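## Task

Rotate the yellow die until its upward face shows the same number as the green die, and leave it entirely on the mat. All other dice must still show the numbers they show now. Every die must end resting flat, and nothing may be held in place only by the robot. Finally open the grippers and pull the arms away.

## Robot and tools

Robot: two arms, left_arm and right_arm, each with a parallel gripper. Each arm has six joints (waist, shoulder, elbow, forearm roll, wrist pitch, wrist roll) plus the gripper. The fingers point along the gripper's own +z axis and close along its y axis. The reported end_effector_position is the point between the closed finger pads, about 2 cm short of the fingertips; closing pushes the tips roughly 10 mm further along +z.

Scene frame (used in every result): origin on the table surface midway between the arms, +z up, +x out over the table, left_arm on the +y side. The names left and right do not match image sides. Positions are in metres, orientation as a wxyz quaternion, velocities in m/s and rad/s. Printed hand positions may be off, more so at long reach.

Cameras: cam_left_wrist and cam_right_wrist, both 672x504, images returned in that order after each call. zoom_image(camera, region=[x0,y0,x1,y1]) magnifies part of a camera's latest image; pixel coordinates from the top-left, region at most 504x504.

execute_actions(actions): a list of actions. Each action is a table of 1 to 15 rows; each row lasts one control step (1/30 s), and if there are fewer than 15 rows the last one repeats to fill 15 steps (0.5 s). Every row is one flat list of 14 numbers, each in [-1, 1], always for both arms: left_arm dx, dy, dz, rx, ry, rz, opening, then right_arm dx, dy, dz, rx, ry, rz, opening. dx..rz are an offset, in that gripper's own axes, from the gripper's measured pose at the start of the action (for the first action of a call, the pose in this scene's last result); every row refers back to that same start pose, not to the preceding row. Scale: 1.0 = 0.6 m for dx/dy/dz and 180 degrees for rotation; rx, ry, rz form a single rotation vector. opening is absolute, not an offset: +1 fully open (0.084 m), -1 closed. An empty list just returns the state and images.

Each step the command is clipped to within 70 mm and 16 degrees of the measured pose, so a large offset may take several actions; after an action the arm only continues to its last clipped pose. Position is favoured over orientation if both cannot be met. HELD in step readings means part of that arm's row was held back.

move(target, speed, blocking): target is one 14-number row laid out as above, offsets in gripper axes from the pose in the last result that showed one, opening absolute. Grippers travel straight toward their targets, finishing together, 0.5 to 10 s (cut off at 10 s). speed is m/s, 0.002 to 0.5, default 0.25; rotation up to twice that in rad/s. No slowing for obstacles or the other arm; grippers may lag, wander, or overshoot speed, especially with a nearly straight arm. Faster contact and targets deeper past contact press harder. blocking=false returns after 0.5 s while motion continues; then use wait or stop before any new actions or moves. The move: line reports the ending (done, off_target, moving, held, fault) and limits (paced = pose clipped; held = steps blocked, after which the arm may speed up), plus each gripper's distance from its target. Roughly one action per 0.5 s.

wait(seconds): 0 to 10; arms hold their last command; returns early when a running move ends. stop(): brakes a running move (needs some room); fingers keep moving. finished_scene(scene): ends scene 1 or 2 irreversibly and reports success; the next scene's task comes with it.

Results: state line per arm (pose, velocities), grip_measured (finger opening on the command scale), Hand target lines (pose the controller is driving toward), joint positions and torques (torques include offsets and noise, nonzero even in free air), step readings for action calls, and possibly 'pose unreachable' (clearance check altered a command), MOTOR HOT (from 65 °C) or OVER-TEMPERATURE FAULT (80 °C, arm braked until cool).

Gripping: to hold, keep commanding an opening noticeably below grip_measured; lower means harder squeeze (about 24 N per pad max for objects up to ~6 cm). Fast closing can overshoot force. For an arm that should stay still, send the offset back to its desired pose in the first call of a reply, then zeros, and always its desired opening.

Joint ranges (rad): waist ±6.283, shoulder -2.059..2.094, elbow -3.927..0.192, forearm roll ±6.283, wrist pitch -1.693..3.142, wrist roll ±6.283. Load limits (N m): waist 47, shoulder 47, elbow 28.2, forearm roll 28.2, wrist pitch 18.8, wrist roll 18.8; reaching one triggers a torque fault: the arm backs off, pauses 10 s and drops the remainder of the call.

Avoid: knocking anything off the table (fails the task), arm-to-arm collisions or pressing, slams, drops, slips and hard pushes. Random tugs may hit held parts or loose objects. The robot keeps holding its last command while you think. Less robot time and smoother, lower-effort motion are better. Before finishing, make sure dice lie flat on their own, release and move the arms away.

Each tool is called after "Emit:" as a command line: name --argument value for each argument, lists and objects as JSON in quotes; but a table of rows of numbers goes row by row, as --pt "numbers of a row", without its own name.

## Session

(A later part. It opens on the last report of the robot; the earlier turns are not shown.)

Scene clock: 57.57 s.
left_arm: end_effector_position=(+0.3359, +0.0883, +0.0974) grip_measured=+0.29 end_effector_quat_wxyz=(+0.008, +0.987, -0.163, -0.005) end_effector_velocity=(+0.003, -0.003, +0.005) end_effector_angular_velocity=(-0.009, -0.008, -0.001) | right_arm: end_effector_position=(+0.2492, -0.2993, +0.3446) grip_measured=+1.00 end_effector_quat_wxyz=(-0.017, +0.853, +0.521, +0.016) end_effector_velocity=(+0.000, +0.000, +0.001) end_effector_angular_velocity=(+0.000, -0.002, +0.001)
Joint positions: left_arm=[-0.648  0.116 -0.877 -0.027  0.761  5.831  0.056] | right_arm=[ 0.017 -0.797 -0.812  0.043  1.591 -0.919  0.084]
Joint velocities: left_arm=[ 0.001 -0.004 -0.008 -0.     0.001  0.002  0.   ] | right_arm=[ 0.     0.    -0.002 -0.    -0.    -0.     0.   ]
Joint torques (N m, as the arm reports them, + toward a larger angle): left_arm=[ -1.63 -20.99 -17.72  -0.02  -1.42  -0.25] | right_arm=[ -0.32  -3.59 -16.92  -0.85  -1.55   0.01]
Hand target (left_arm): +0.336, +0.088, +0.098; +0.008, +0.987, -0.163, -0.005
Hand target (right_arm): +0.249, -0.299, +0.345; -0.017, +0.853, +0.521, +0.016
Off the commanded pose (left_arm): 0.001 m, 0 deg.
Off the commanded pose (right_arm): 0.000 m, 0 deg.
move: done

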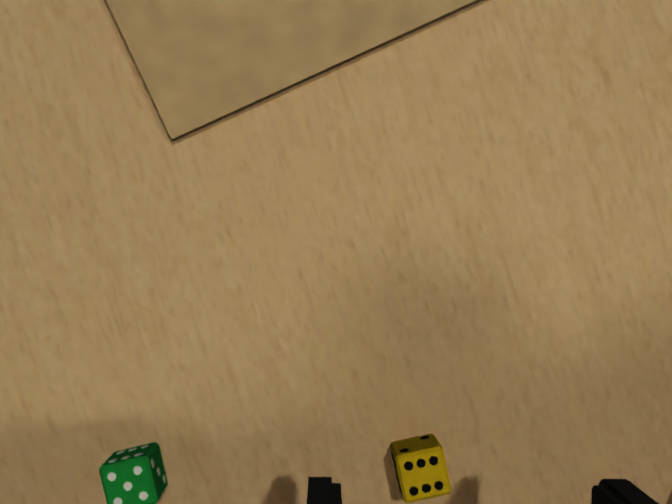

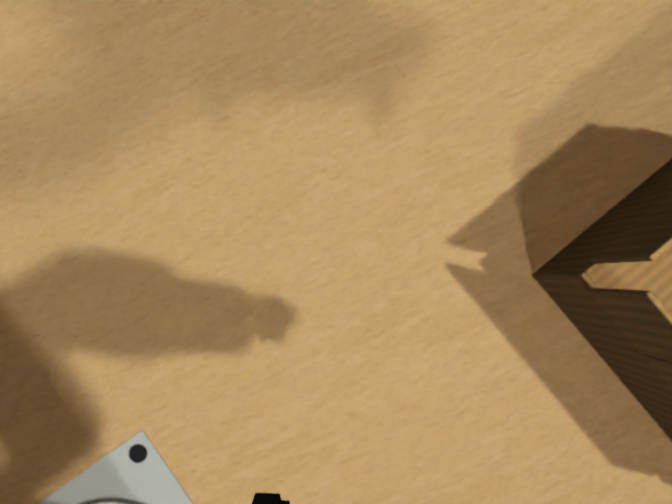

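Emit:
move --target '[0,-0.008,0.07,0,0,-0.05,0.3,0,0,0,0,0,0,1]'

Emit:
move --target '[0,0,0.053,0,0,0,0.3,0,0,0,0,0,0,1]' --speed 0.08

Emit:
execute_actions --actions '[[[0,0,0,0,0,0,-0.4,0,0,0,0,0,0,1]],[[0,0,0,0,0,0,-0.9,0,0,0,0,0,0,1]]]'

Scene clock: 63.93 s.
left_arm: end_effector_position=(+0.3372, +0.0918, +0.0558) grip_measured=+0.29 end_effector_quat_wxyz=(+0.008, +0.996, -0.085, -0.006) end_effector_velocity=(-0.002, +0.002, -0.003) end_effector_angular_velocity=(+0.006, +0.005, +0.001) | right_arm: end_effector_position=(+0.2492, -0.2993, +0.3446) grip_measured=+1.00 end_effector_quat_wxyz=(-0.017, +0.853, +0.521, +0.016) end_effector_velocity=(+0.000, +0.000, +0.000) end_effector_angular_velocity=(+0.001, -0.001, +0.001)
Joint positions: left_arm=[-0.641  0.201 -0.843 -0.031  0.641  5.687  0.056] | right_arm=[ 0.017 -0.797 -0.812  0.043  1.591 -0.919  0.084]
Joint velocities: left_arm=[ 0.001  0.003  0.005  0.     0.001 -0.001 -0.   ] | right_arm=[ 0.001  0.    -0.     0.    -0.001  0.     0.   ]
Joint torques (N m, as the arm reports them, + toward a larger angle): left_arm=[ -1.81 -21.93 -16.4    0.1   -1.46  -0.28] | right_arm=[ -0.22  -3.02 -16.74  -1.08  -1.61   0.06]
Hand target (left_arm): +0.337, +0.092, +0.055; +0.007, +0.996, -0.085, -0.006
Hand target (right_arm): +0.249, -0.299, +0.345; -0.017, +0.853, +0.521, +0.016
Off the commanded pose (left_arm): 0.001 m, 0 deg.
Off the commanded pose (right_arm): 0.000 m, 0 deg.
move: done

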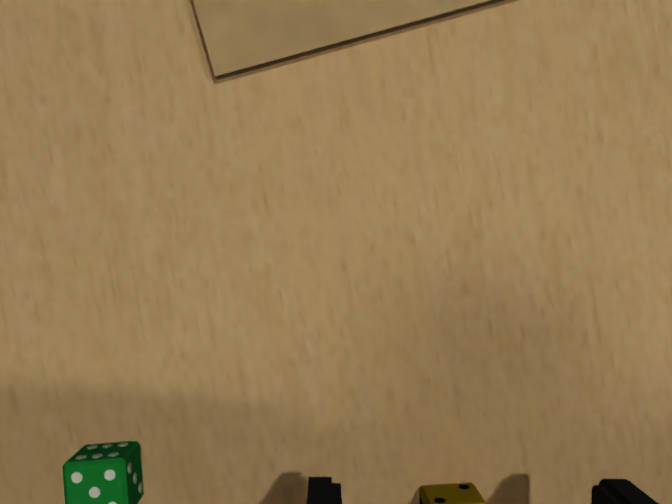

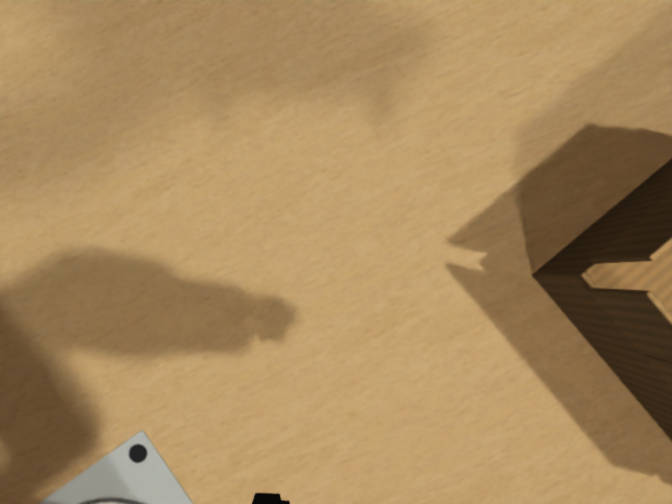

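Scene clock: 64.67 s.
left_arm: end_effector_position=(+0.3370, +0.0911, +0.0243) grip_measured=+0.29 end_effector_quat_wxyz=(+0.008, +0.996, -0.085, -0.005) end_effector_velocity=(+0.002, -0.002, +0.003) end_effector_angular_velocity=(-0.007, -0.006, +0.001) | right_arm: end_effector_position=(+0.2492, -0.2993, +0.3446) grip_measured=+1.00 end_effector_quat_wxyz=(-0.017, +0.853, +0.521, +0.016) end_effector_velocity=(+0.000, +0.000, +0.000) end_effector_angular_velocity=(+0.000, -0.002, +0.001)
Joint positions: left_arm=[-0.643  0.28  -0.836 -0.036  0.554  5.69   0.056] | right_arm=[ 0.017 -0.797 -0.812  0.043  1.591 -0.919  0.084]
Joint velocities: left_arm=[ 0.    -0.003 -0.004 -0.001 -0.003  0.001 -0.   ] | right_arm=[ 0.001  0.    -0.001 -0.    -0.001 -0.     0.   ]
Joint torques (N m, as the arm reports them, + toward a larger angle): left_arm=[ -1.92 -22.25 -15.3    0.07  -1.4   -0.33] | right_arm=[  0.39  -3.21 -16.59  -0.91  -1.57  -0.09]
Hand target (left_arm): +0.337, +0.091, +0.024; +0.008, +0.996, -0.085, -0.006
Hand target (right_arm): +0.249, -0.299, +0.345; -0.017, +0.853, +0.521, +0.016
Off the commanded pose (left_arm): 0.001 m, 0 deg.
Off the commanded pose (right_arm): 0.000 m, 0 deg.
move: done

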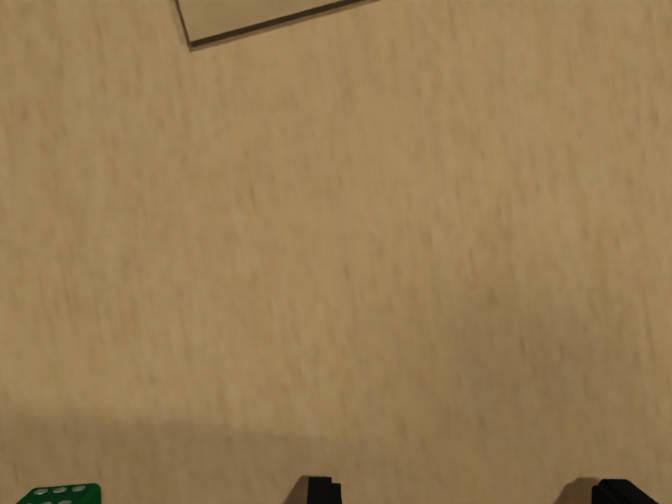

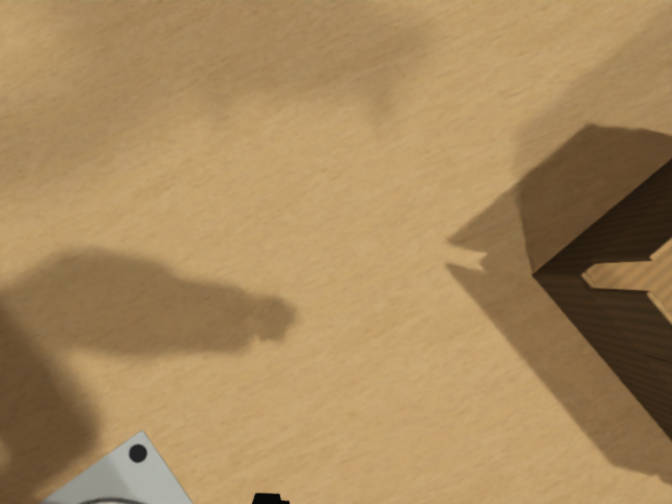

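Scene clock: 65.67 s.
left_arm: end_effector_position=(+0.3370, +0.0910, +0.0243) grip_measured=-0.65 end_effector_quat_wxyz=(+0.008, +0.996, -0.085, -0.005) end_effector_velocity=(-0.000, -0.000, +0.000) end_effector_angular_velocity=(-0.001, +0.001, +0.001) | right_arm: end_effector_position=(+0.2492, -0.2993, +0.3446) grip_measured=+1.00 end_effector_quat_wxyz=(-0.017, +0.853, +0.521, +0.016) end_effector_velocity=(+0.000, -0.000, +0.000) end_effector_angular_velocity=(-0.000, -0.001, -0.002)
Joint positions: left_arm=[-0.643  0.28  -0.836 -0.036  0.554  5.69   0.015] | right_arm=[ 0.017 -0.797 -0.812  0.043  1.591 -0.919  0.084]
Joint velocities: left_arm=[-0.001 -0.     0.    -0.002  0.     0.    -0.   ] | right_arm=[-0.002 -0.    -0.001 -0.     0.     0.    -0.   ]
Joint torques (N m, as the arm reports them, + toward a larger angle): left_arm=[ -1.8  -22.54 -15.41   0.15  -1.37  -0.34] | right_arm=[ -0.25  -3.17 -16.74  -0.85  -1.73  -0.08]
Hand target (left_arm): +0.337, +0.091, +0.024; +0.008, +0.996, -0.085, -0.005
Hand target (right_arm): +0.249, -0.299, +0.345; -0.017, +0.853, +0.521, +0.016
Off the commanded pose (left_arm): 0.000 m, 0 deg.
Off the commanded pose (right_arm): 0.000 m, 0 deg.
Step readings (end_effector_position; steps 1 to 15: 1st action; 16 to 30: 2nd action):
0: left_arm (+0.3370, +0.0911, +0.0243) | right_arm (+0.2492, -0.2993, +0.3446)
1: left_arm (+0.3371, +0.0910, +0.0244) | right_arm (+0.2492, -0.2993, +0.3446)
2: left_arm (+0.3371, +0.0910, +0.0244) | right_arm (+0.2492, -0.2993, +0.3446)
4: left_arm (+0.3371, +0.0910, +0.0245) | right_arm (+0.2492, -0.2993, +0.3446)
8: left_arm (+0.3371, +0.0910, +0.0244) | right_arm (+0.2492, -0.2993, +0.3446)
15: left_arm (+0.3370, +0.0911, +0.0243) | right_arm (+0.2492, -0.2993, +0.3446)
16: left_arm (+0.3370, +0.0911, +0.0243) | right_arm (+0.2492, -0.2993, +0.3446)
17: left_arm (+0.3370, +0.0911, +0.0243) | right_arm (+0.2492, -0.2993, +0.3446)
19: left_arm (+0.3370, +0.0910, +0.0243) | right_arm (+0.2492, -0.2993, +0.3446)
23: left_arm (+0.3370, +0.0910, +0.0243) | right_arm (+0.2492, -0.2993, +0.3446)
30: end_effector_position above

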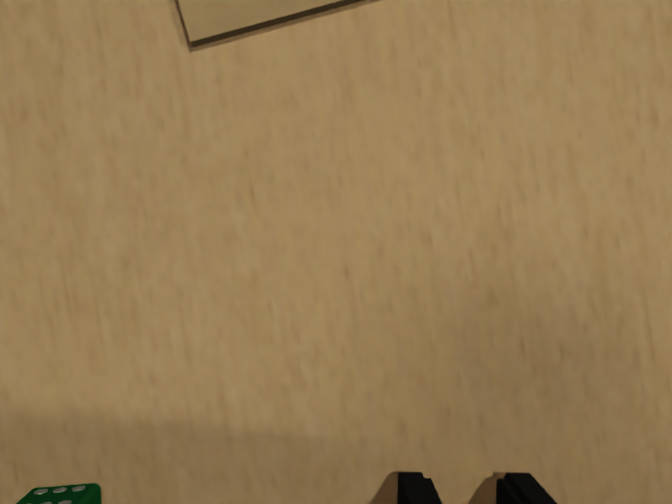

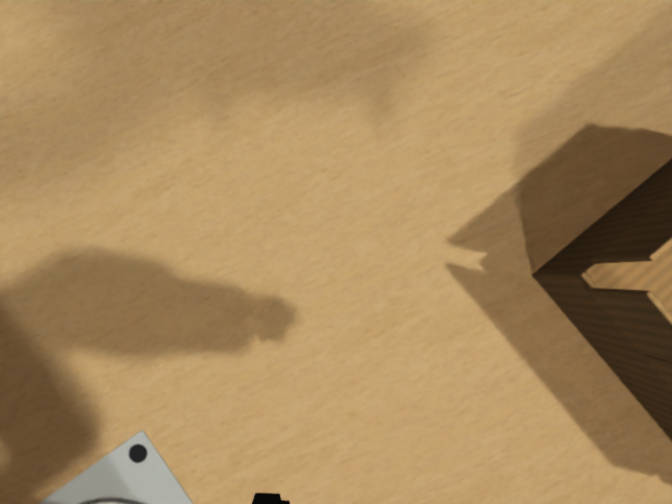

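Emit:
move --target '[0,0,-0.025,0,0,-0.995,-0.9,0,0,0,0,0,0,1]' --speed 0.5

Emit:
move --target '[0,0,0.025,0,0,0,-0.9,0,0,0,0,0,0,1]' --speed 0.04

Emit:
execute_actions --actions '[[[0,0,0,0,0,0,0.3,0,0,0,0,0,0,1]]]'

Emit:
move --target '[0.059,0,-0.047,0,-0.25,0,0.3,0,0,0,0,0,0,1]'

Scene clock: 74.77 s.
left_arm: end_effector_position=(+0.3372, +0.0913, +0.0393) grip_measured=-0.65 end_effector_quat_wxyz=(-0.005, +0.093, +0.996, -0.008) end_effector_velocity=(+0.000, +0.000, +0.000) end_effector_angular_velocity=(+0.001, -0.001, +0.004) | right_arm: end_effector_position=(+0.2492, -0.2993, +0.3446) grip_measured=+1.00 end_effector_quat_wxyz=(-0.017, +0.853, +0.521, +0.016) end_effector_velocity=(-0.000, +0.000, -0.000) end_effector_angular_velocity=(+0.000, +0.002, +0.000)
Joint positions: left_arm=[-0.642  0.242 -0.838 -0.034  0.595  2.563  0.015] | right_arm=[ 0.017 -0.797 -0.812  0.043  1.591 -0.919  0.084]
Joint velocities: left_arm=[ 0.    -0.    -0.     0.002  0.    -0.006  0.   ] | right_arm=[0.001 0.    0.001 0.    0.001 0.001 0.   ]
Joint torques (N m, as the arm reports them, + toward a larger angle): left_arm=[ -1.77 -22.31 -15.83   0.08  -1.41  -0.34] | right_arm=[ -0.31  -3.26 -16.92  -0.93  -1.56  -0.1 ]
Hand target (left_arm): +0.337, +0.091, +0.039; -0.005, +0.093, +0.996, -0.008
Hand target (right_arm): +0.249, -0.299, +0.345; -0.017, +0.853, +0.521, +0.016
Off the commanded pose (left_arm): 0.000 m, 0 deg.
Off the commanded pose (right_arm): 0.000 m, 0 deg.
move: done

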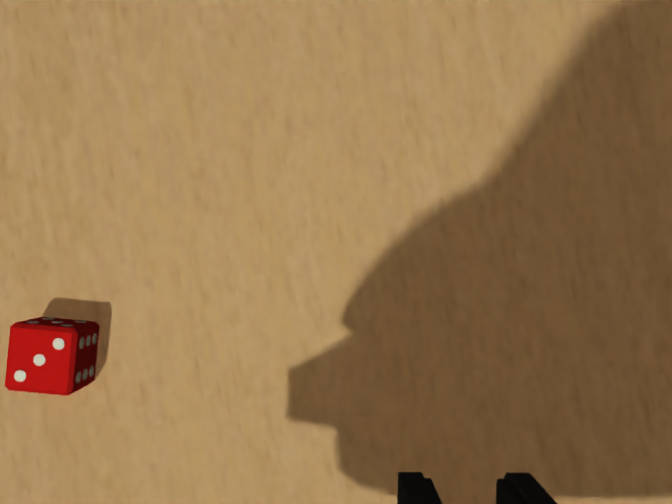

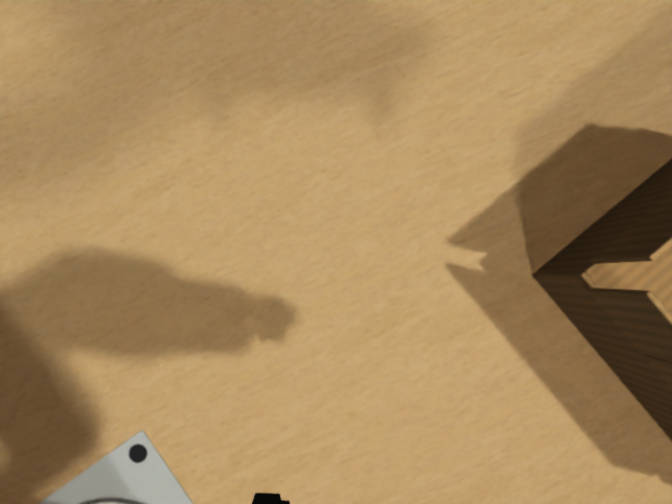

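Scene clock: 75.50 s.
left_arm: end_effector_position=(+0.3371, +0.0909, +0.0245) grip_measured=-0.65 end_effector_quat_wxyz=(-0.005, +0.093, +0.996, -0.008) end_effector_velocity=(+0.000, +0.000, -0.000) end_effector_angular_velocity=(+0.000, +0.000, +0.001) | right_arm: end_effector_position=(+0.2492, -0.2993, +0.3446) grip_measured=+1.00 end_effector_quat_wxyz=(-0.017, +0.853, +0.521, +0.016) end_effector_velocity=(+0.000, -0.000, +0.000) end_effector_angular_velocity=(+0.000, -0.001, -0.001)
Joint positions: left_arm=[-0.643  0.28  -0.836 -0.036  0.554  2.564  0.015] | right_arm=[ 0.017 -0.797 -0.812  0.043  1.591 -0.919  0.084]
Joint velocities: left_arm=[ 0.001  0.     0.001 -0.    -0.     0.    -0.   ] | right_arm=[-0.    -0.    -0.001 -0.     0.     0.001 -0.   ]
Joint torques (N m, as the arm reports them, + toward a larger angle): left_arm=[ -1.81 -22.13 -15.07   0.04  -1.29  -0.3 ] | right_arm=[  0.41  -2.97 -16.76  -0.86  -1.84  -0.06]
Hand target (left_arm): +0.337, +0.091, +0.024; -0.005, +0.093, +0.996, -0.008
Hand target (right_arm): +0.249, -0.299, +0.345; -0.017, +0.853, +0.521, +0.016
Off the commanded pose (left_arm): 0.000 m, 0 deg.
Off the commanded pose (right_arm): 0.000 m, 0 deg.
move: done

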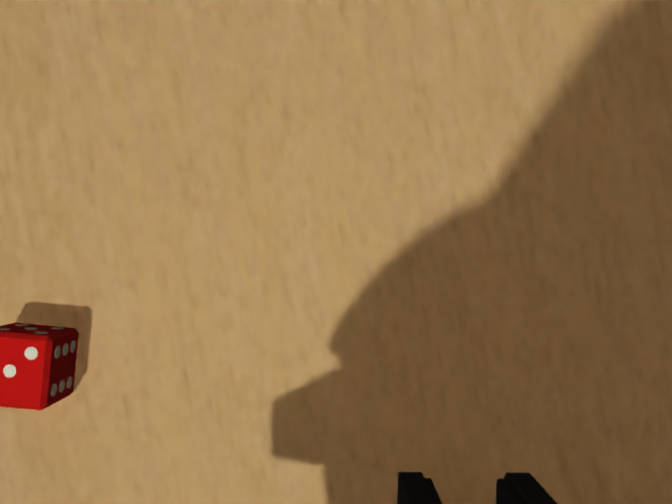

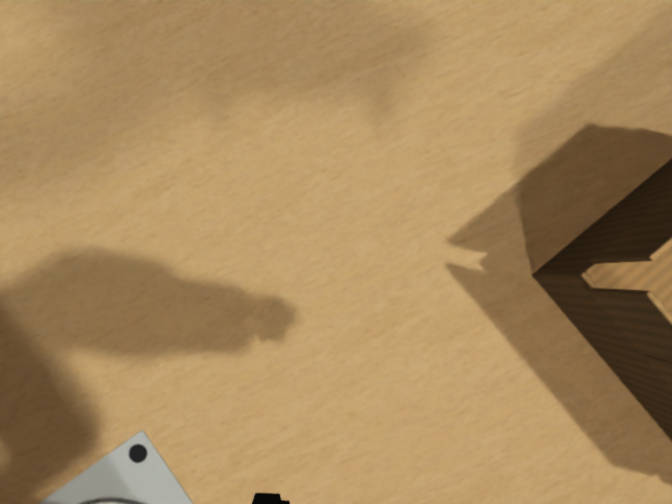

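Scene clock: 76.00 s.
left_arm: end_effector_position=(+0.3371, +0.0909, +0.0245) grip_measured=+0.29 end_effector_quat_wxyz=(-0.005, +0.093, +0.996, -0.008) end_effector_velocity=(-0.000, -0.000, +0.000) end_effector_angular_velocity=(-0.001, +0.001, +0.002) | right_arm: end_effector_position=(+0.2492, -0.2993, +0.3446) grip_measured=+1.00 end_effector_quat_wxyz=(-0.017, +0.853, +0.521, +0.016) end_effector_velocity=(+0.000, -0.000, +0.000) end_effector_angular_velocity=(+0.000, -0.000, -0.000)
Joint positions: left_arm=[-0.643  0.28  -0.836 -0.036  0.554  2.564  0.056] | right_arm=[ 0.017 -0.797 -0.812  0.043  1.591 -0.919  0.084]
Joint velocities: left_arm=[ 0.     0.    -0.    -0.002 -0.    -0.    -0.   ] | right_arm=[-0.001  0.    -0.     0.    -0.    -0.001  0.   ]
Joint torques (N m, as the arm reports them, + toward a larger angle): left_arm=[ -1.81 -22.35 -15.34   0.08  -1.38  -0.32] | right_arm=[  0.19  -3.68 -16.78  -0.77  -1.7    0.  ]
Hand target (left_arm): +0.337, +0.091, +0.025; -0.005, +0.093, +0.996, -0.008
Hand target (right_arm): +0.249, -0.299, +0.345; -0.017, +0.853, +0.521, +0.016
Off the commanded pose (left_arm): 0.000 m, 0 deg.
Off the commanded pose (right_arm): 0.000 m, 0 deg.
Step readings (end_effector_position):
0: left_arm (+0.3371, +0.0909, +0.0245) | right_arm (+0.2492, -0.2993, +0.3446)
1: left_arm (+0.3371, +0.0909, +0.0245) | right_arm (+0.2492, -0.2993, +0.3446)
2: left_arm (+0.3371, +0.0910, +0.0245) | right_arm (+0.2492, -0.2993, +0.3446)
4: left_arm (+0.3371, +0.0910, +0.0244) | right_arm (+0.2492, -0.2993, +0.3446)
8: left_arm (+0.3371, +0.0909, +0.0245) | right_arm (+0.2492, -0.2993, +0.3446)
15: end_effector_position above

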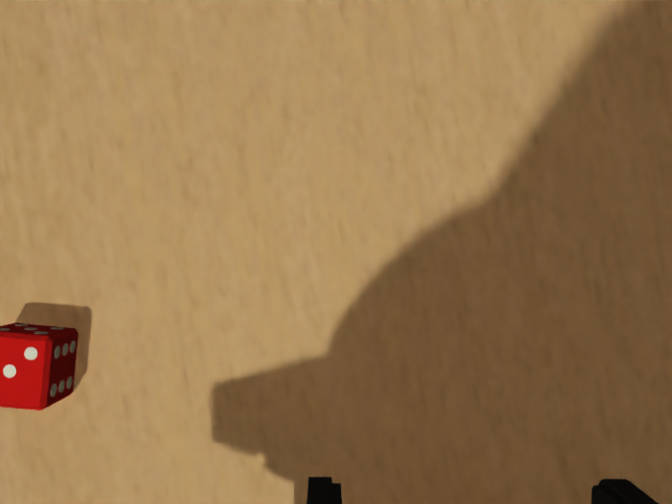

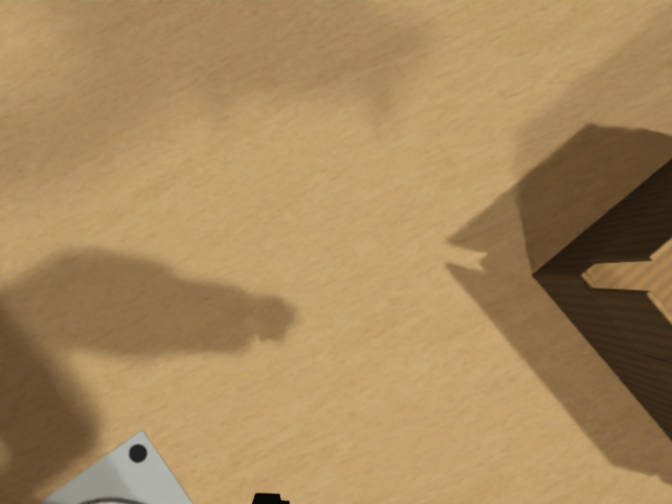

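Scene clock: 78.03 s.
left_arm: end_effector_position=(+0.3041, +0.0976, +0.0536) grip_measured=+0.29 end_effector_quat_wxyz=(+0.379, +0.082, +0.921, -0.043) end_effector_velocity=(-0.000, -0.000, +0.000) end_effector_angular_velocity=(-0.003, -0.003, -0.002) | right_arm: end_effector_position=(+0.2492, -0.2993, +0.3446) grip_measured=+1.00 end_effector_quat_wxyz=(-0.017, +0.853, +0.521, +0.016) end_effector_velocity=(+0.000, -0.000, +0.000) end_effector_angular_velocity=(-0.000, -0.002, +0.000)
Joint positions: left_arm=[-0.842  0.068 -0.527  1.824  0.544  0.63   0.056] | right_arm=[ 0.017 -0.797 -0.812  0.043  1.591 -0.919  0.084]
Joint velocities: left_arm=[-0.002 -0.001  0.001  0.008  0.002 -0.008 -0.   ] | right_arm=[-0.     0.    -0.001 -0.    -0.001 -0.001  0.   ]
Joint torques (N m, as the arm reports them, + toward a larger angle): left_arm=[ -1.66 -16.47 -12.99  -0.14   0.21  -0.41] | right_arm=[ -0.45  -2.81 -16.5   -0.96  -1.71  -0.1 ]
Hand target (left_arm): +0.304, +0.098, +0.053; +0.379, +0.082, +0.921, -0.043
Hand target (right_arm): +0.249, -0.299, +0.345; -0.017, +0.853, +0.521, +0.016
Off the commanded pose (left_arm): 0.002 m, 0 deg.
Off the commanded pose (right_arm): 0.000 m, 0 deg.
move: done

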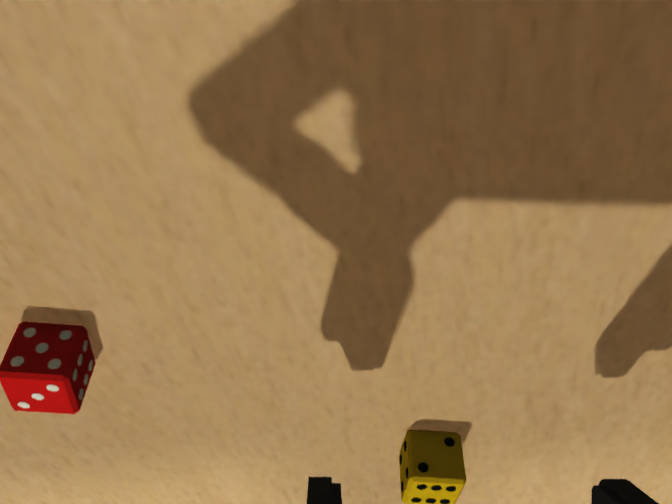

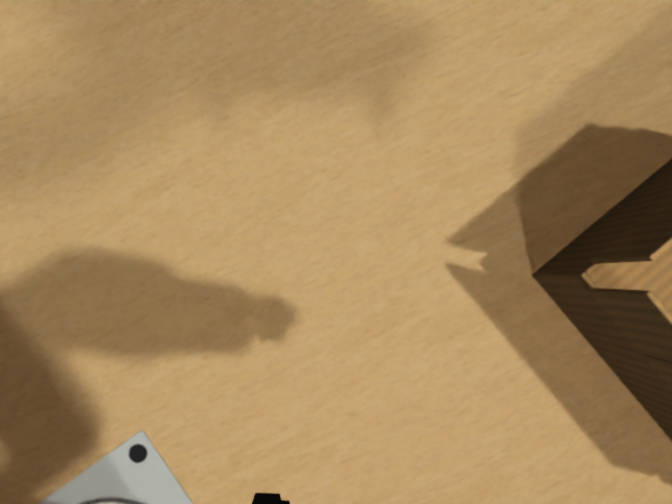

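Emit:
move --target '[-0.022,0,0.05,0,0.25,0,0.3,0,0,0,0,0,0,1]'

Scene clock: 104.07 s.
left_arm: end_effector_position=(+0.3326, +0.0923, +0.0409) grip_measured=+0.29 end_effector_quat_wxyz=(-0.005, +0.093, +0.996, -0.008) end_effector_velocity=(+0.001, -0.002, +0.002) end_effector_angular_velocity=(-0.005, +0.001, +0.003) | right_arm: end_effector_position=(+0.2492, -0.2993, +0.3446) grip_measured=+1.00 end_effector_quat_wxyz=(-0.017, +0.853, +0.521, +0.016) end_effector_velocity=(-0.000, +0.000, +0.000) end_effector_angular_velocity=(+0.000, +0.000, -0.000)
Joint positions: left_arm=[-0.648  0.227 -0.823 -0.033  0.594  2.556  0.056] | right_arm=[ 0.017 -0.797 -0.812  0.043  1.591 -0.919  0.084]
Joint velocities: left_arm=[-0.    -0.    -0.005 -0.007  0.003  0.003 -0.   ] | right_arm=[-0.  0. -0.  0.  0. -0. -0.]
Joint torques (N m, as the arm reports them, + toward a larger angle): left_arm=[ -1.72 -21.74 -15.93   0.22  -1.33  -0.3 ] | right_arm=[ -0.23  -3.09 -16.63  -0.87  -1.68   0.11]
Hand target (left_arm): +0.333, +0.092, +0.041; -0.005, +0.093, +0.996, -0.008
Hand target (right_arm): +0.249, -0.299, +0.345; -0.017, +0.853, +0.521, +0.016
Off the commanded pose (left_arm): 0.002 m, 0 deg.
Off the commanded pose (right_arm): 0.000 m, 0 deg.
move: done

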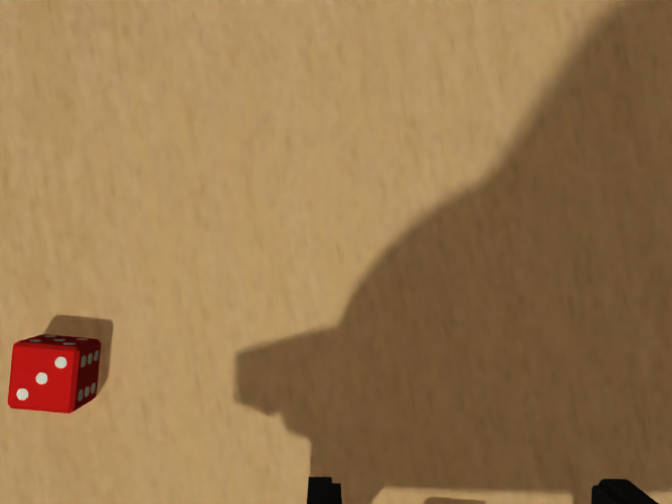

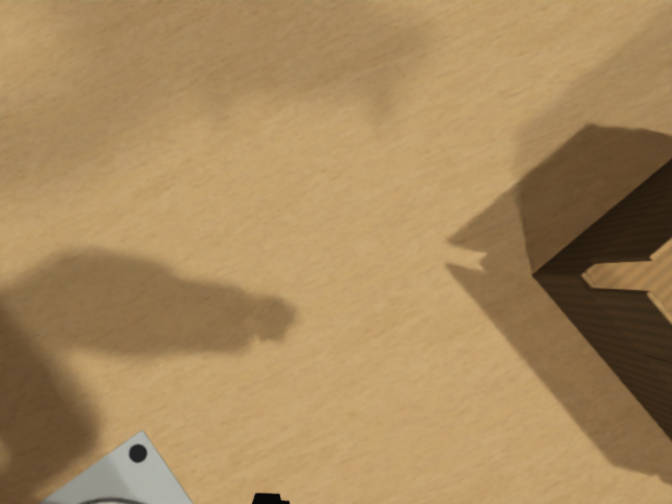

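Emit:
move --target '[-0.008,0,0.027,0,0,0,0.3,0,0,0,0,0,0,1]' --speed 0.06

Emit:
execute_actions --actions '[[[0,0,0,0,0,0,-0.4,0,0,0,0,0,0,1]],[[0,0,0,0,0,0,-0.9,0,0,0,0,0,0,1]]]'

Emit:
move --target '[0,0,-0.025,0,0,0.995,-0.9,0,0,0,0,0,0,1]' --speed 0.5

Emit:
move --target '[0,0,0.025,0,0,0,-0.9,0,0,0,0,0,0,1]' --speed 0.04

Emit:
execute_actions --actions '[[[0,0,0,0,0,0,0.3,0,0,0,0,0,0,1]]]'

Emit:
move --target '[-0.059,0,-0.047,0,0.25,0,0.3,0,0,0,0,0,0,1]'

Scene clock: 109.90 s.
left_arm: end_effector_position=(+0.3372, +0.0910, +0.0248) grip_measured=+0.29 end_effector_quat_wxyz=(-0.005, +0.093, +0.996, -0.008) end_effector_velocity=(+0.001, -0.001, +0.001) end_effector_angular_velocity=(-0.003, -0.003, +0.001) | right_arm: end_effector_position=(+0.2492, -0.2993, +0.3446) grip_measured=+1.00 end_effector_quat_wxyz=(-0.017, +0.853, +0.521, +0.016) end_effector_velocity=(+0.000, +0.000, +0.000) end_effector_angular_velocity=(+0.000, -0.002, -0.000)
Joint positions: left_arm=[-0.643  0.279 -0.836 -0.035  0.555  2.564  0.056] | right_arm=[ 0.017 -0.797 -0.812  0.043  1.591 -0.919  0.084]
Joint velocities: left_arm=[ 0.    -0.001 -0.002 -0.001 -0.001  0.    -0.   ] | right_arm=[ 0.    -0.    -0.    -0.    -0.002  0.     0.   ]
Joint torques (N m, as the arm reports them, + toward a larger angle): left_arm=[ -1.66 -22.27 -15.22   0.13  -1.3   -0.27] | right_arm=[ -0.36  -3.44 -16.51  -1.04  -1.87  -0.14]
Hand target (left_arm): +0.337, +0.091, +0.025; -0.005, +0.093, +0.996, -0.008
Hand target (right_arm): +0.249, -0.299, +0.345; -0.017, +0.853, +0.521, +0.016
Off the commanded pose (left_arm): 0.000 m, 0 deg.
Off the commanded pose (right_arm): 0.000 m, 0 deg.
move: done

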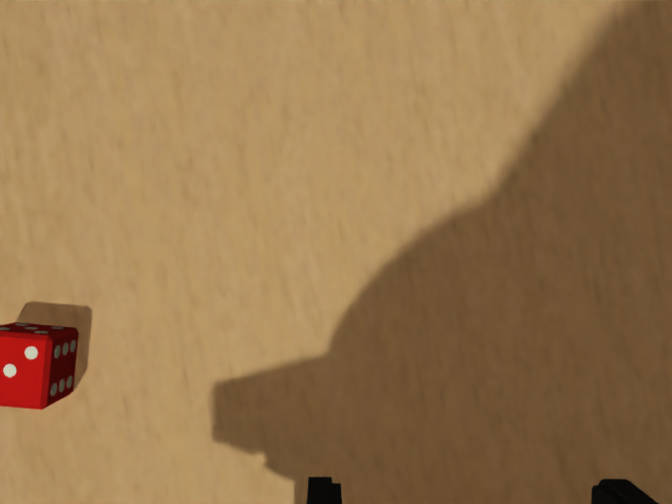

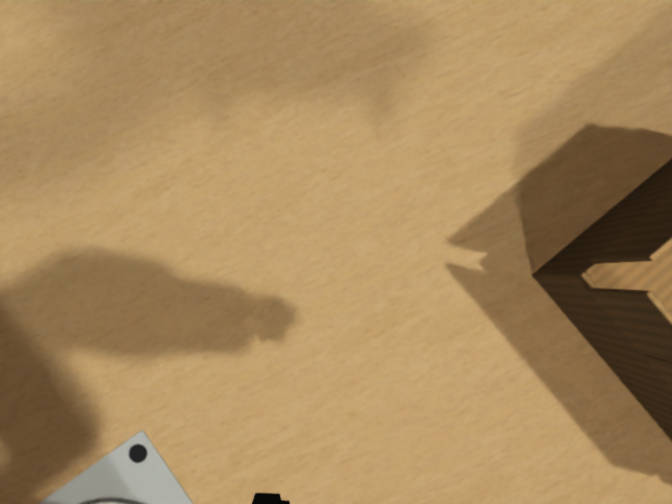

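Scene clock: 110.90 s.
left_arm: end_effector_position=(+0.3372, +0.0910, +0.0248) grip_measured=-0.66 end_effector_quat_wxyz=(-0.005, +0.093, +0.996, -0.008) end_effector_velocity=(-0.000, -0.000, -0.000) end_effector_angular_velocity=(+0.001, -0.000, -0.001) | right_arm: end_effector_position=(+0.2492, -0.2993, +0.3446) grip_measured=+1.00 end_effector_quat_wxyz=(-0.017, +0.853, +0.521, +0.016) end_effector_velocity=(+0.000, -0.000, -0.000) end_effector_angular_velocity=(+0.000, -0.001, -0.001)
Joint positions: left_arm=[-0.643  0.279 -0.836 -0.035  0.555  2.564  0.015] | right_arm=[ 0.017 -0.797 -0.812  0.043  1.591 -0.919  0.084]
Joint velocities: left_arm=[-0.001  0.     0.     0.001  0.    -0.001 -0.   ] | right_arm=[-0.     0.     0.    -0.    -0.001  0.     0.   ]
Joint torques (N m, as the arm reports them, + toward a larger angle): left_arm=[ -1.92 -22.26 -15.3    0.01  -1.33  -0.33] | right_arm=[ -0.04  -3.   -16.69  -0.48  -1.61  -0.16]
Hand target (left_arm): +0.337, +0.091, +0.025; -0.005, +0.093, +0.996, -0.008
Hand target (right_arm): +0.249, -0.299, +0.345; -0.017, +0.853, +0.521, +0.016
Off the commanded pose (left_arm): 0.000 m, 0 deg.
Off the commanded pose (right_arm): 0.000 m, 0 deg.
Step readings (end_effector_position; steps 1 to 15: 1st action; 16 to 30: 2nd action):
0: left_arm (+0.3372, +0.0910, +0.0248) | right_arm (+0.2492, -0.2993, +0.3446)
1: left_arm (+0.3372, +0.0910, +0.0248) | right_arm (+0.2492, -0.2993, +0.3446)
2: left_arm (+0.3372, +0.0910, +0.0249) | right_arm (+0.2492, -0.2993, +0.3446)
4: left_arm (+0.3372, +0.0910, +0.0249) | right_arm (+0.2492, -0.2993, +0.3446)
8: left_arm (+0.3372, +0.0910, +0.0248) | right_arm (+0.2492, -0.2993, +0.3446)
15: left_arm (+0.3372, +0.0910, +0.0248) | right_arm (+0.2492, -0.2993, +0.3446)
16: left_arm (+0.3372, +0.0910, +0.0248) | right_arm (+0.2492, -0.2993, +0.3446)
17: left_arm (+0.3372, +0.0910, +0.0248) | right_arm (+0.2492, -0.2993, +0.3446)
19: left_arm (+0.3372, +0.0910, +0.0249) | right_arm (+0.2492, -0.2993, +0.3446)
23: left_arm (+0.3372, +0.0910, +0.0248) | right_arm (+0.2492, -0.2993, +0.3446)
30: end_effector_position above

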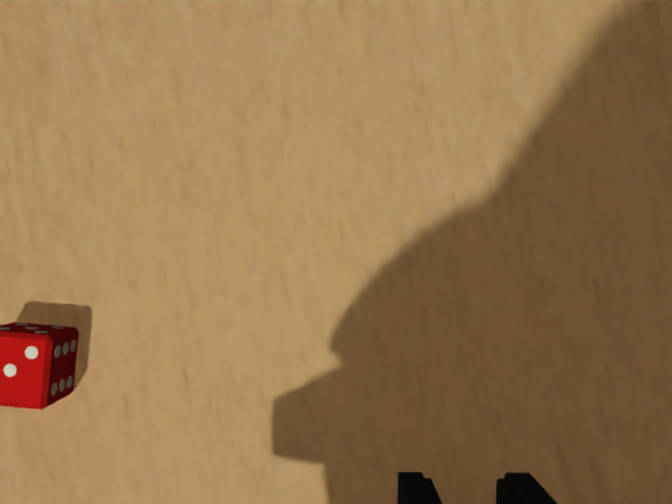

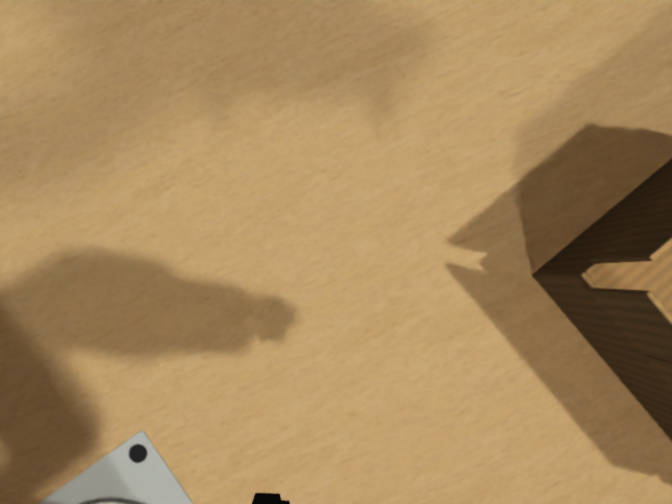

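Scene clock: 114.50 s.
left_arm: end_effector_position=(+0.3374, +0.0913, +0.0398) grip_measured=-0.66 end_effector_quat_wxyz=(+0.008, +0.996, -0.085, -0.005) end_effector_velocity=(-0.000, -0.000, +0.000) end_effector_angular_velocity=(-0.000, +0.000, -0.006) | right_arm: end_effector_position=(+0.2492, -0.2993, +0.3446) grip_measured=+1.00 end_effector_quat_wxyz=(-0.017, +0.853, +0.521, +0.016) end_effector_velocity=(+0.000, +0.001, +0.000) end_effector_angular_velocity=(+0.001, -0.001, +0.002)
Joint positions: left_arm=[-0.642  0.241 -0.838 -0.033  0.595  5.688  0.015] | right_arm=[ 0.017 -0.797 -0.812  0.043  1.591 -0.919  0.084]
Joint velocities: left_arm=[-0.001 -0.    -0.    -0.     0.     0.005  0.   ] | right_arm=[ 0.002 -0.    -0.     0.001 -0.001  0.    -0.   ]
Joint torques (N m, as the arm reports them, + toward a larger angle): left_arm=[ -1.61 -22.12 -15.94   0.16  -1.35  -0.26] | right_arm=[  0.02  -3.85 -16.79  -1.05  -1.82  -0.1 ]
Hand target (left_arm): +0.337, +0.091, +0.040; +0.008, +0.996, -0.085, -0.005
Hand target (right_arm): +0.249, -0.299, +0.345; -0.017, +0.853, +0.521, +0.016
Off the commanded pose (left_arm): 0.000 m, 0 deg.
Off the commanded pose (right_arm): 0.000 m, 0 deg.
move: done

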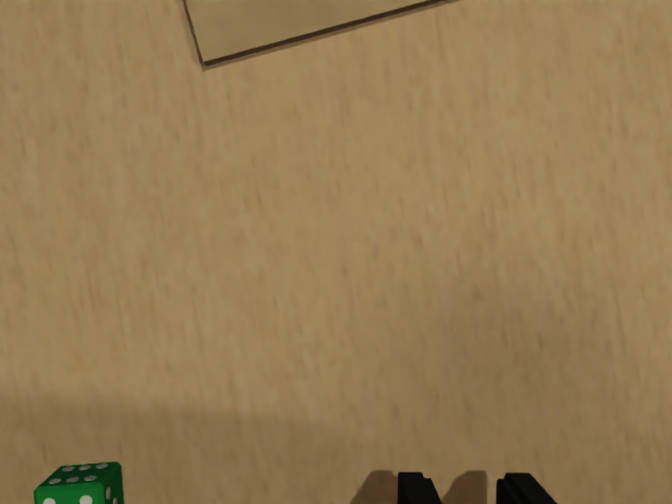

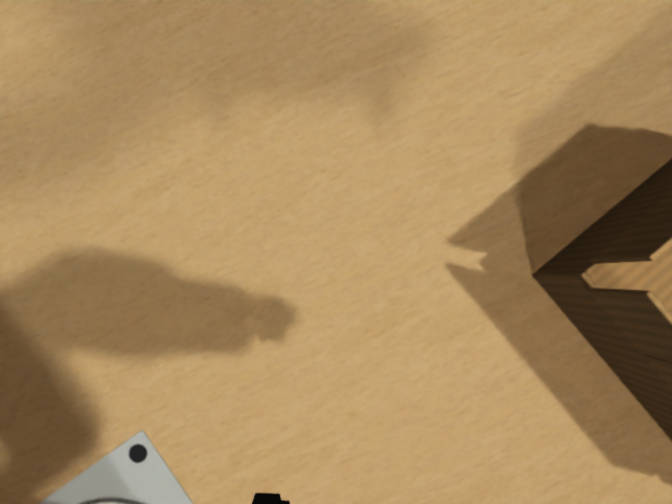

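Scene clock: 115.23 s.
left_arm: end_effector_position=(+0.3373, +0.0909, +0.0249) grip_measured=-0.66 end_effector_quat_wxyz=(+0.008, +0.996, -0.085, -0.005) end_effector_velocity=(-0.000, +0.001, -0.001) end_effector_angular_velocity=(+0.001, +0.001, +0.001) | right_arm: end_effector_position=(+0.2492, -0.2993, +0.3446) grip_measured=+1.00 end_effector_quat_wxyz=(-0.017, +0.853, +0.521, +0.016) end_effector_velocity=(+0.000, +0.000, +0.001) end_effector_angular_velocity=(+0.000, -0.002, -0.001)
Joint positions: left_arm=[-0.643  0.279 -0.836 -0.035  0.555  5.689  0.015] | right_arm=[ 0.017 -0.797 -0.812  0.043  1.591 -0.919  0.084]
Joint velocities: left_arm=[ 0.001  0.001  0.001  0.    -0.001 -0.001  0.   ] | right_arm=[-0.     0.    -0.001 -0.    -0.001  0.     0.   ]
Joint torques (N m, as the arm reports them, + toward a larger angle): left_arm=[ -1.69 -22.59 -15.52   0.05  -1.49  -0.36] | right_arm=[ -0.38  -3.53 -16.62  -0.85  -1.71  -0.17]
Hand target (left_arm): +0.337, +0.091, +0.025; +0.008, +0.996, -0.085, -0.005
Hand target (right_arm): +0.249, -0.299, +0.345; -0.017, +0.853, +0.521, +0.016
Off the commanded pose (left_arm): 0.000 m, 0 deg.
Off the commanded pose (right_arm): 0.000 m, 0 deg.
move: done

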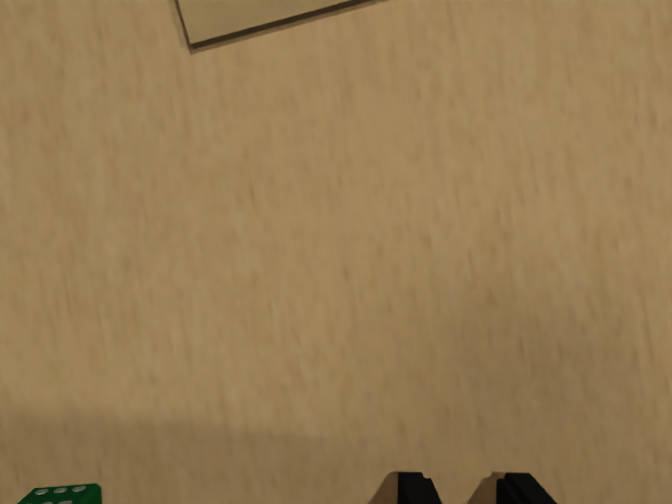

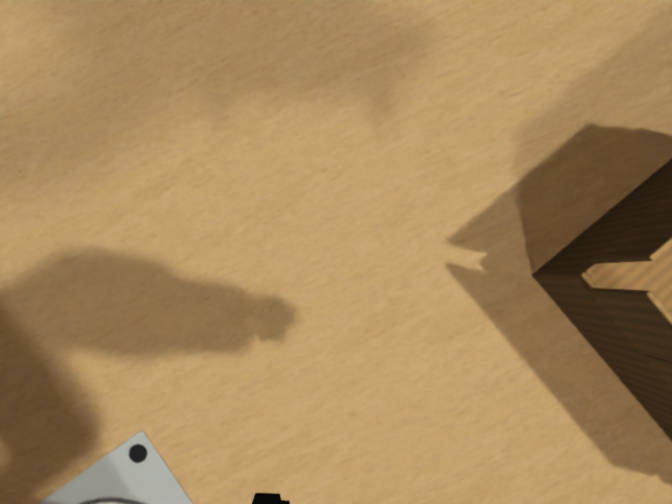

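Scene clock: 115.73 s.
left_arm: end_effector_position=(+0.3373, +0.0909, +0.0249) grip_measured=+0.29 end_effector_quat_wxyz=(+0.008, +0.996, -0.085, -0.005) end_effector_velocity=(-0.000, -0.000, -0.000) end_effector_angular_velocity=(-0.000, +0.000, -0.001) | right_arm: end_effector_position=(+0.2492, -0.2993, +0.3446) grip_measured=+1.00 end_effector_quat_wxyz=(-0.017, +0.853, +0.521, +0.016) end_effector_velocity=(+0.000, -0.000, +0.000) end_effector_angular_velocity=(+0.000, -0.000, -0.002)
Joint positions: left_arm=[-0.643  0.279 -0.836 -0.035  0.555  5.689  0.056] | right_arm=[ 0.017 -0.797 -0.812  0.043  1.591 -0.919  0.084]
Joint velocities: left_arm=[-0.001  0.    -0.    -0.001 -0.     0.    -0.   ] | right_arm=[-0.002  0.    -0.001  0.     0.    -0.    -0.   ]
Joint torques (N m, as the arm reports them, + toward a larger angle): left_arm=[ -1.79 -22.33 -15.39   0.2   -1.41  -0.29] | right_arm=[  0.05  -3.56 -16.33  -0.77  -1.85  -0.06]
Hand target (left_arm): +0.337, +0.091, +0.025; +0.008, +0.996, -0.085, -0.005
Hand target (right_arm): +0.249, -0.299, +0.345; -0.017, +0.853, +0.521, +0.016
Off the commanded pose (left_arm): 0.000 m, 0 deg.
Off the commanded pose (right_arm): 0.000 m, 0 deg.
Step readings (end_effector_position):
0: left_arm (+0.3373, +0.0909, +0.0249) | right_arm (+0.2492, -0.2993, +0.3446)
1: left_arm (+0.3373, +0.0910, +0.0249) | right_arm (+0.2492, -0.2993, +0.3446)
2: left_arm (+0.3373, +0.0910, +0.0249) | right_arm (+0.2492, -0.2993, +0.3446)
4: left_arm (+0.3373, +0.0909, +0.0249) | right_arm (+0.2492, -0.2993, +0.3446)
8: left_arm (+0.3373, +0.0909, +0.0250) | right_arm (+0.2492, -0.2993, +0.3446)
15: end_effector_position above

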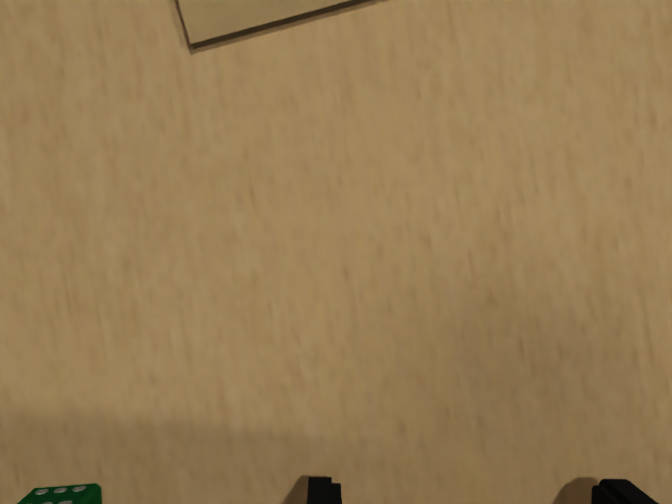

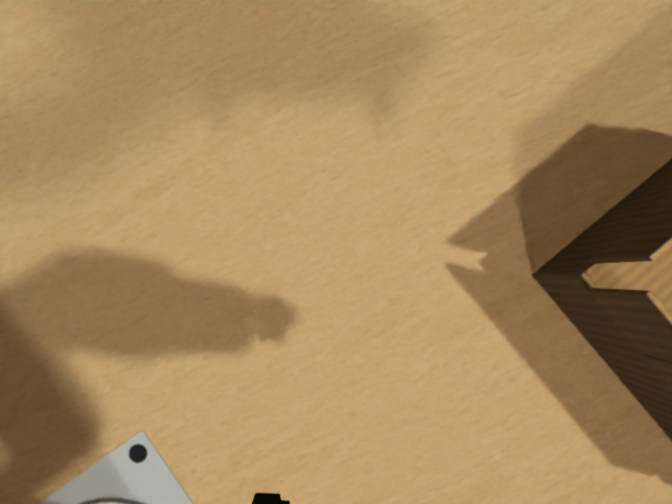

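Scene clock: 117.77 s.
left_arm: end_effector_position=(+0.3041, +0.0971, +0.0540) grip_measured=+0.29 end_effector_quat_wxyz=(+0.040, +0.922, -0.074, +0.379) end_effector_velocity=(-0.000, +0.000, +0.000) end_effector_angular_velocity=(-0.002, -0.002, -0.001) | right_arm: end_effector_position=(+0.2492, -0.2993, +0.3446) grip_measured=+1.00 end_effector_quat_wxyz=(-0.017, +0.853, +0.521, +0.016) end_effector_velocity=(-0.000, +0.000, -0.000) end_effector_angular_velocity=(+0.000, +0.001, +0.001)
Joint positions: left_arm=[-0.85   0.07  -0.53   1.797  0.554  3.779  0.056] | right_arm=[ 0.017 -0.797 -0.812  0.043  1.591 -0.919  0.084]
Joint velocities: left_arm=[-0.001 -0.001  0.001  0.005  0.002 -0.006 -0.   ] | right_arm=[ 0.001 -0.     0.001  0.     0.001 -0.     0.   ]
Joint torques (N m, as the arm reports them, + toward a larger angle): left_arm=[ -1.75 -16.76 -13.06  -0.09   0.23  -0.28] | right_arm=[ -0.66  -3.14 -16.84  -0.81  -1.71  -0.16]
Hand target (left_arm): +0.304, +0.097, +0.054; +0.040, +0.921, -0.075, +0.379
Hand target (right_arm): +0.249, -0.299, +0.345; -0.017, +0.853, +0.521, +0.016
Off the commanded pose (left_arm): 0.002 m, 0 deg.
Off the commanded pose (right_arm): 0.000 m, 0 deg.
move: done

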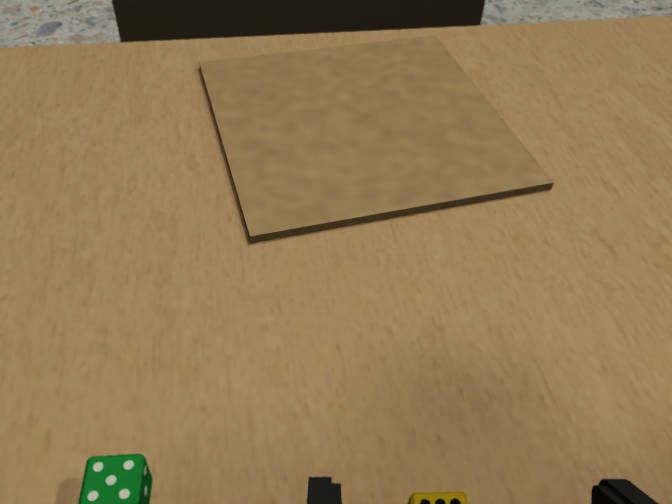

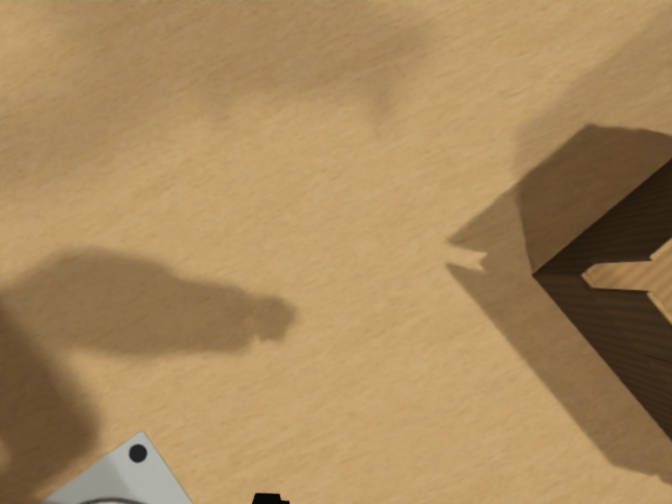

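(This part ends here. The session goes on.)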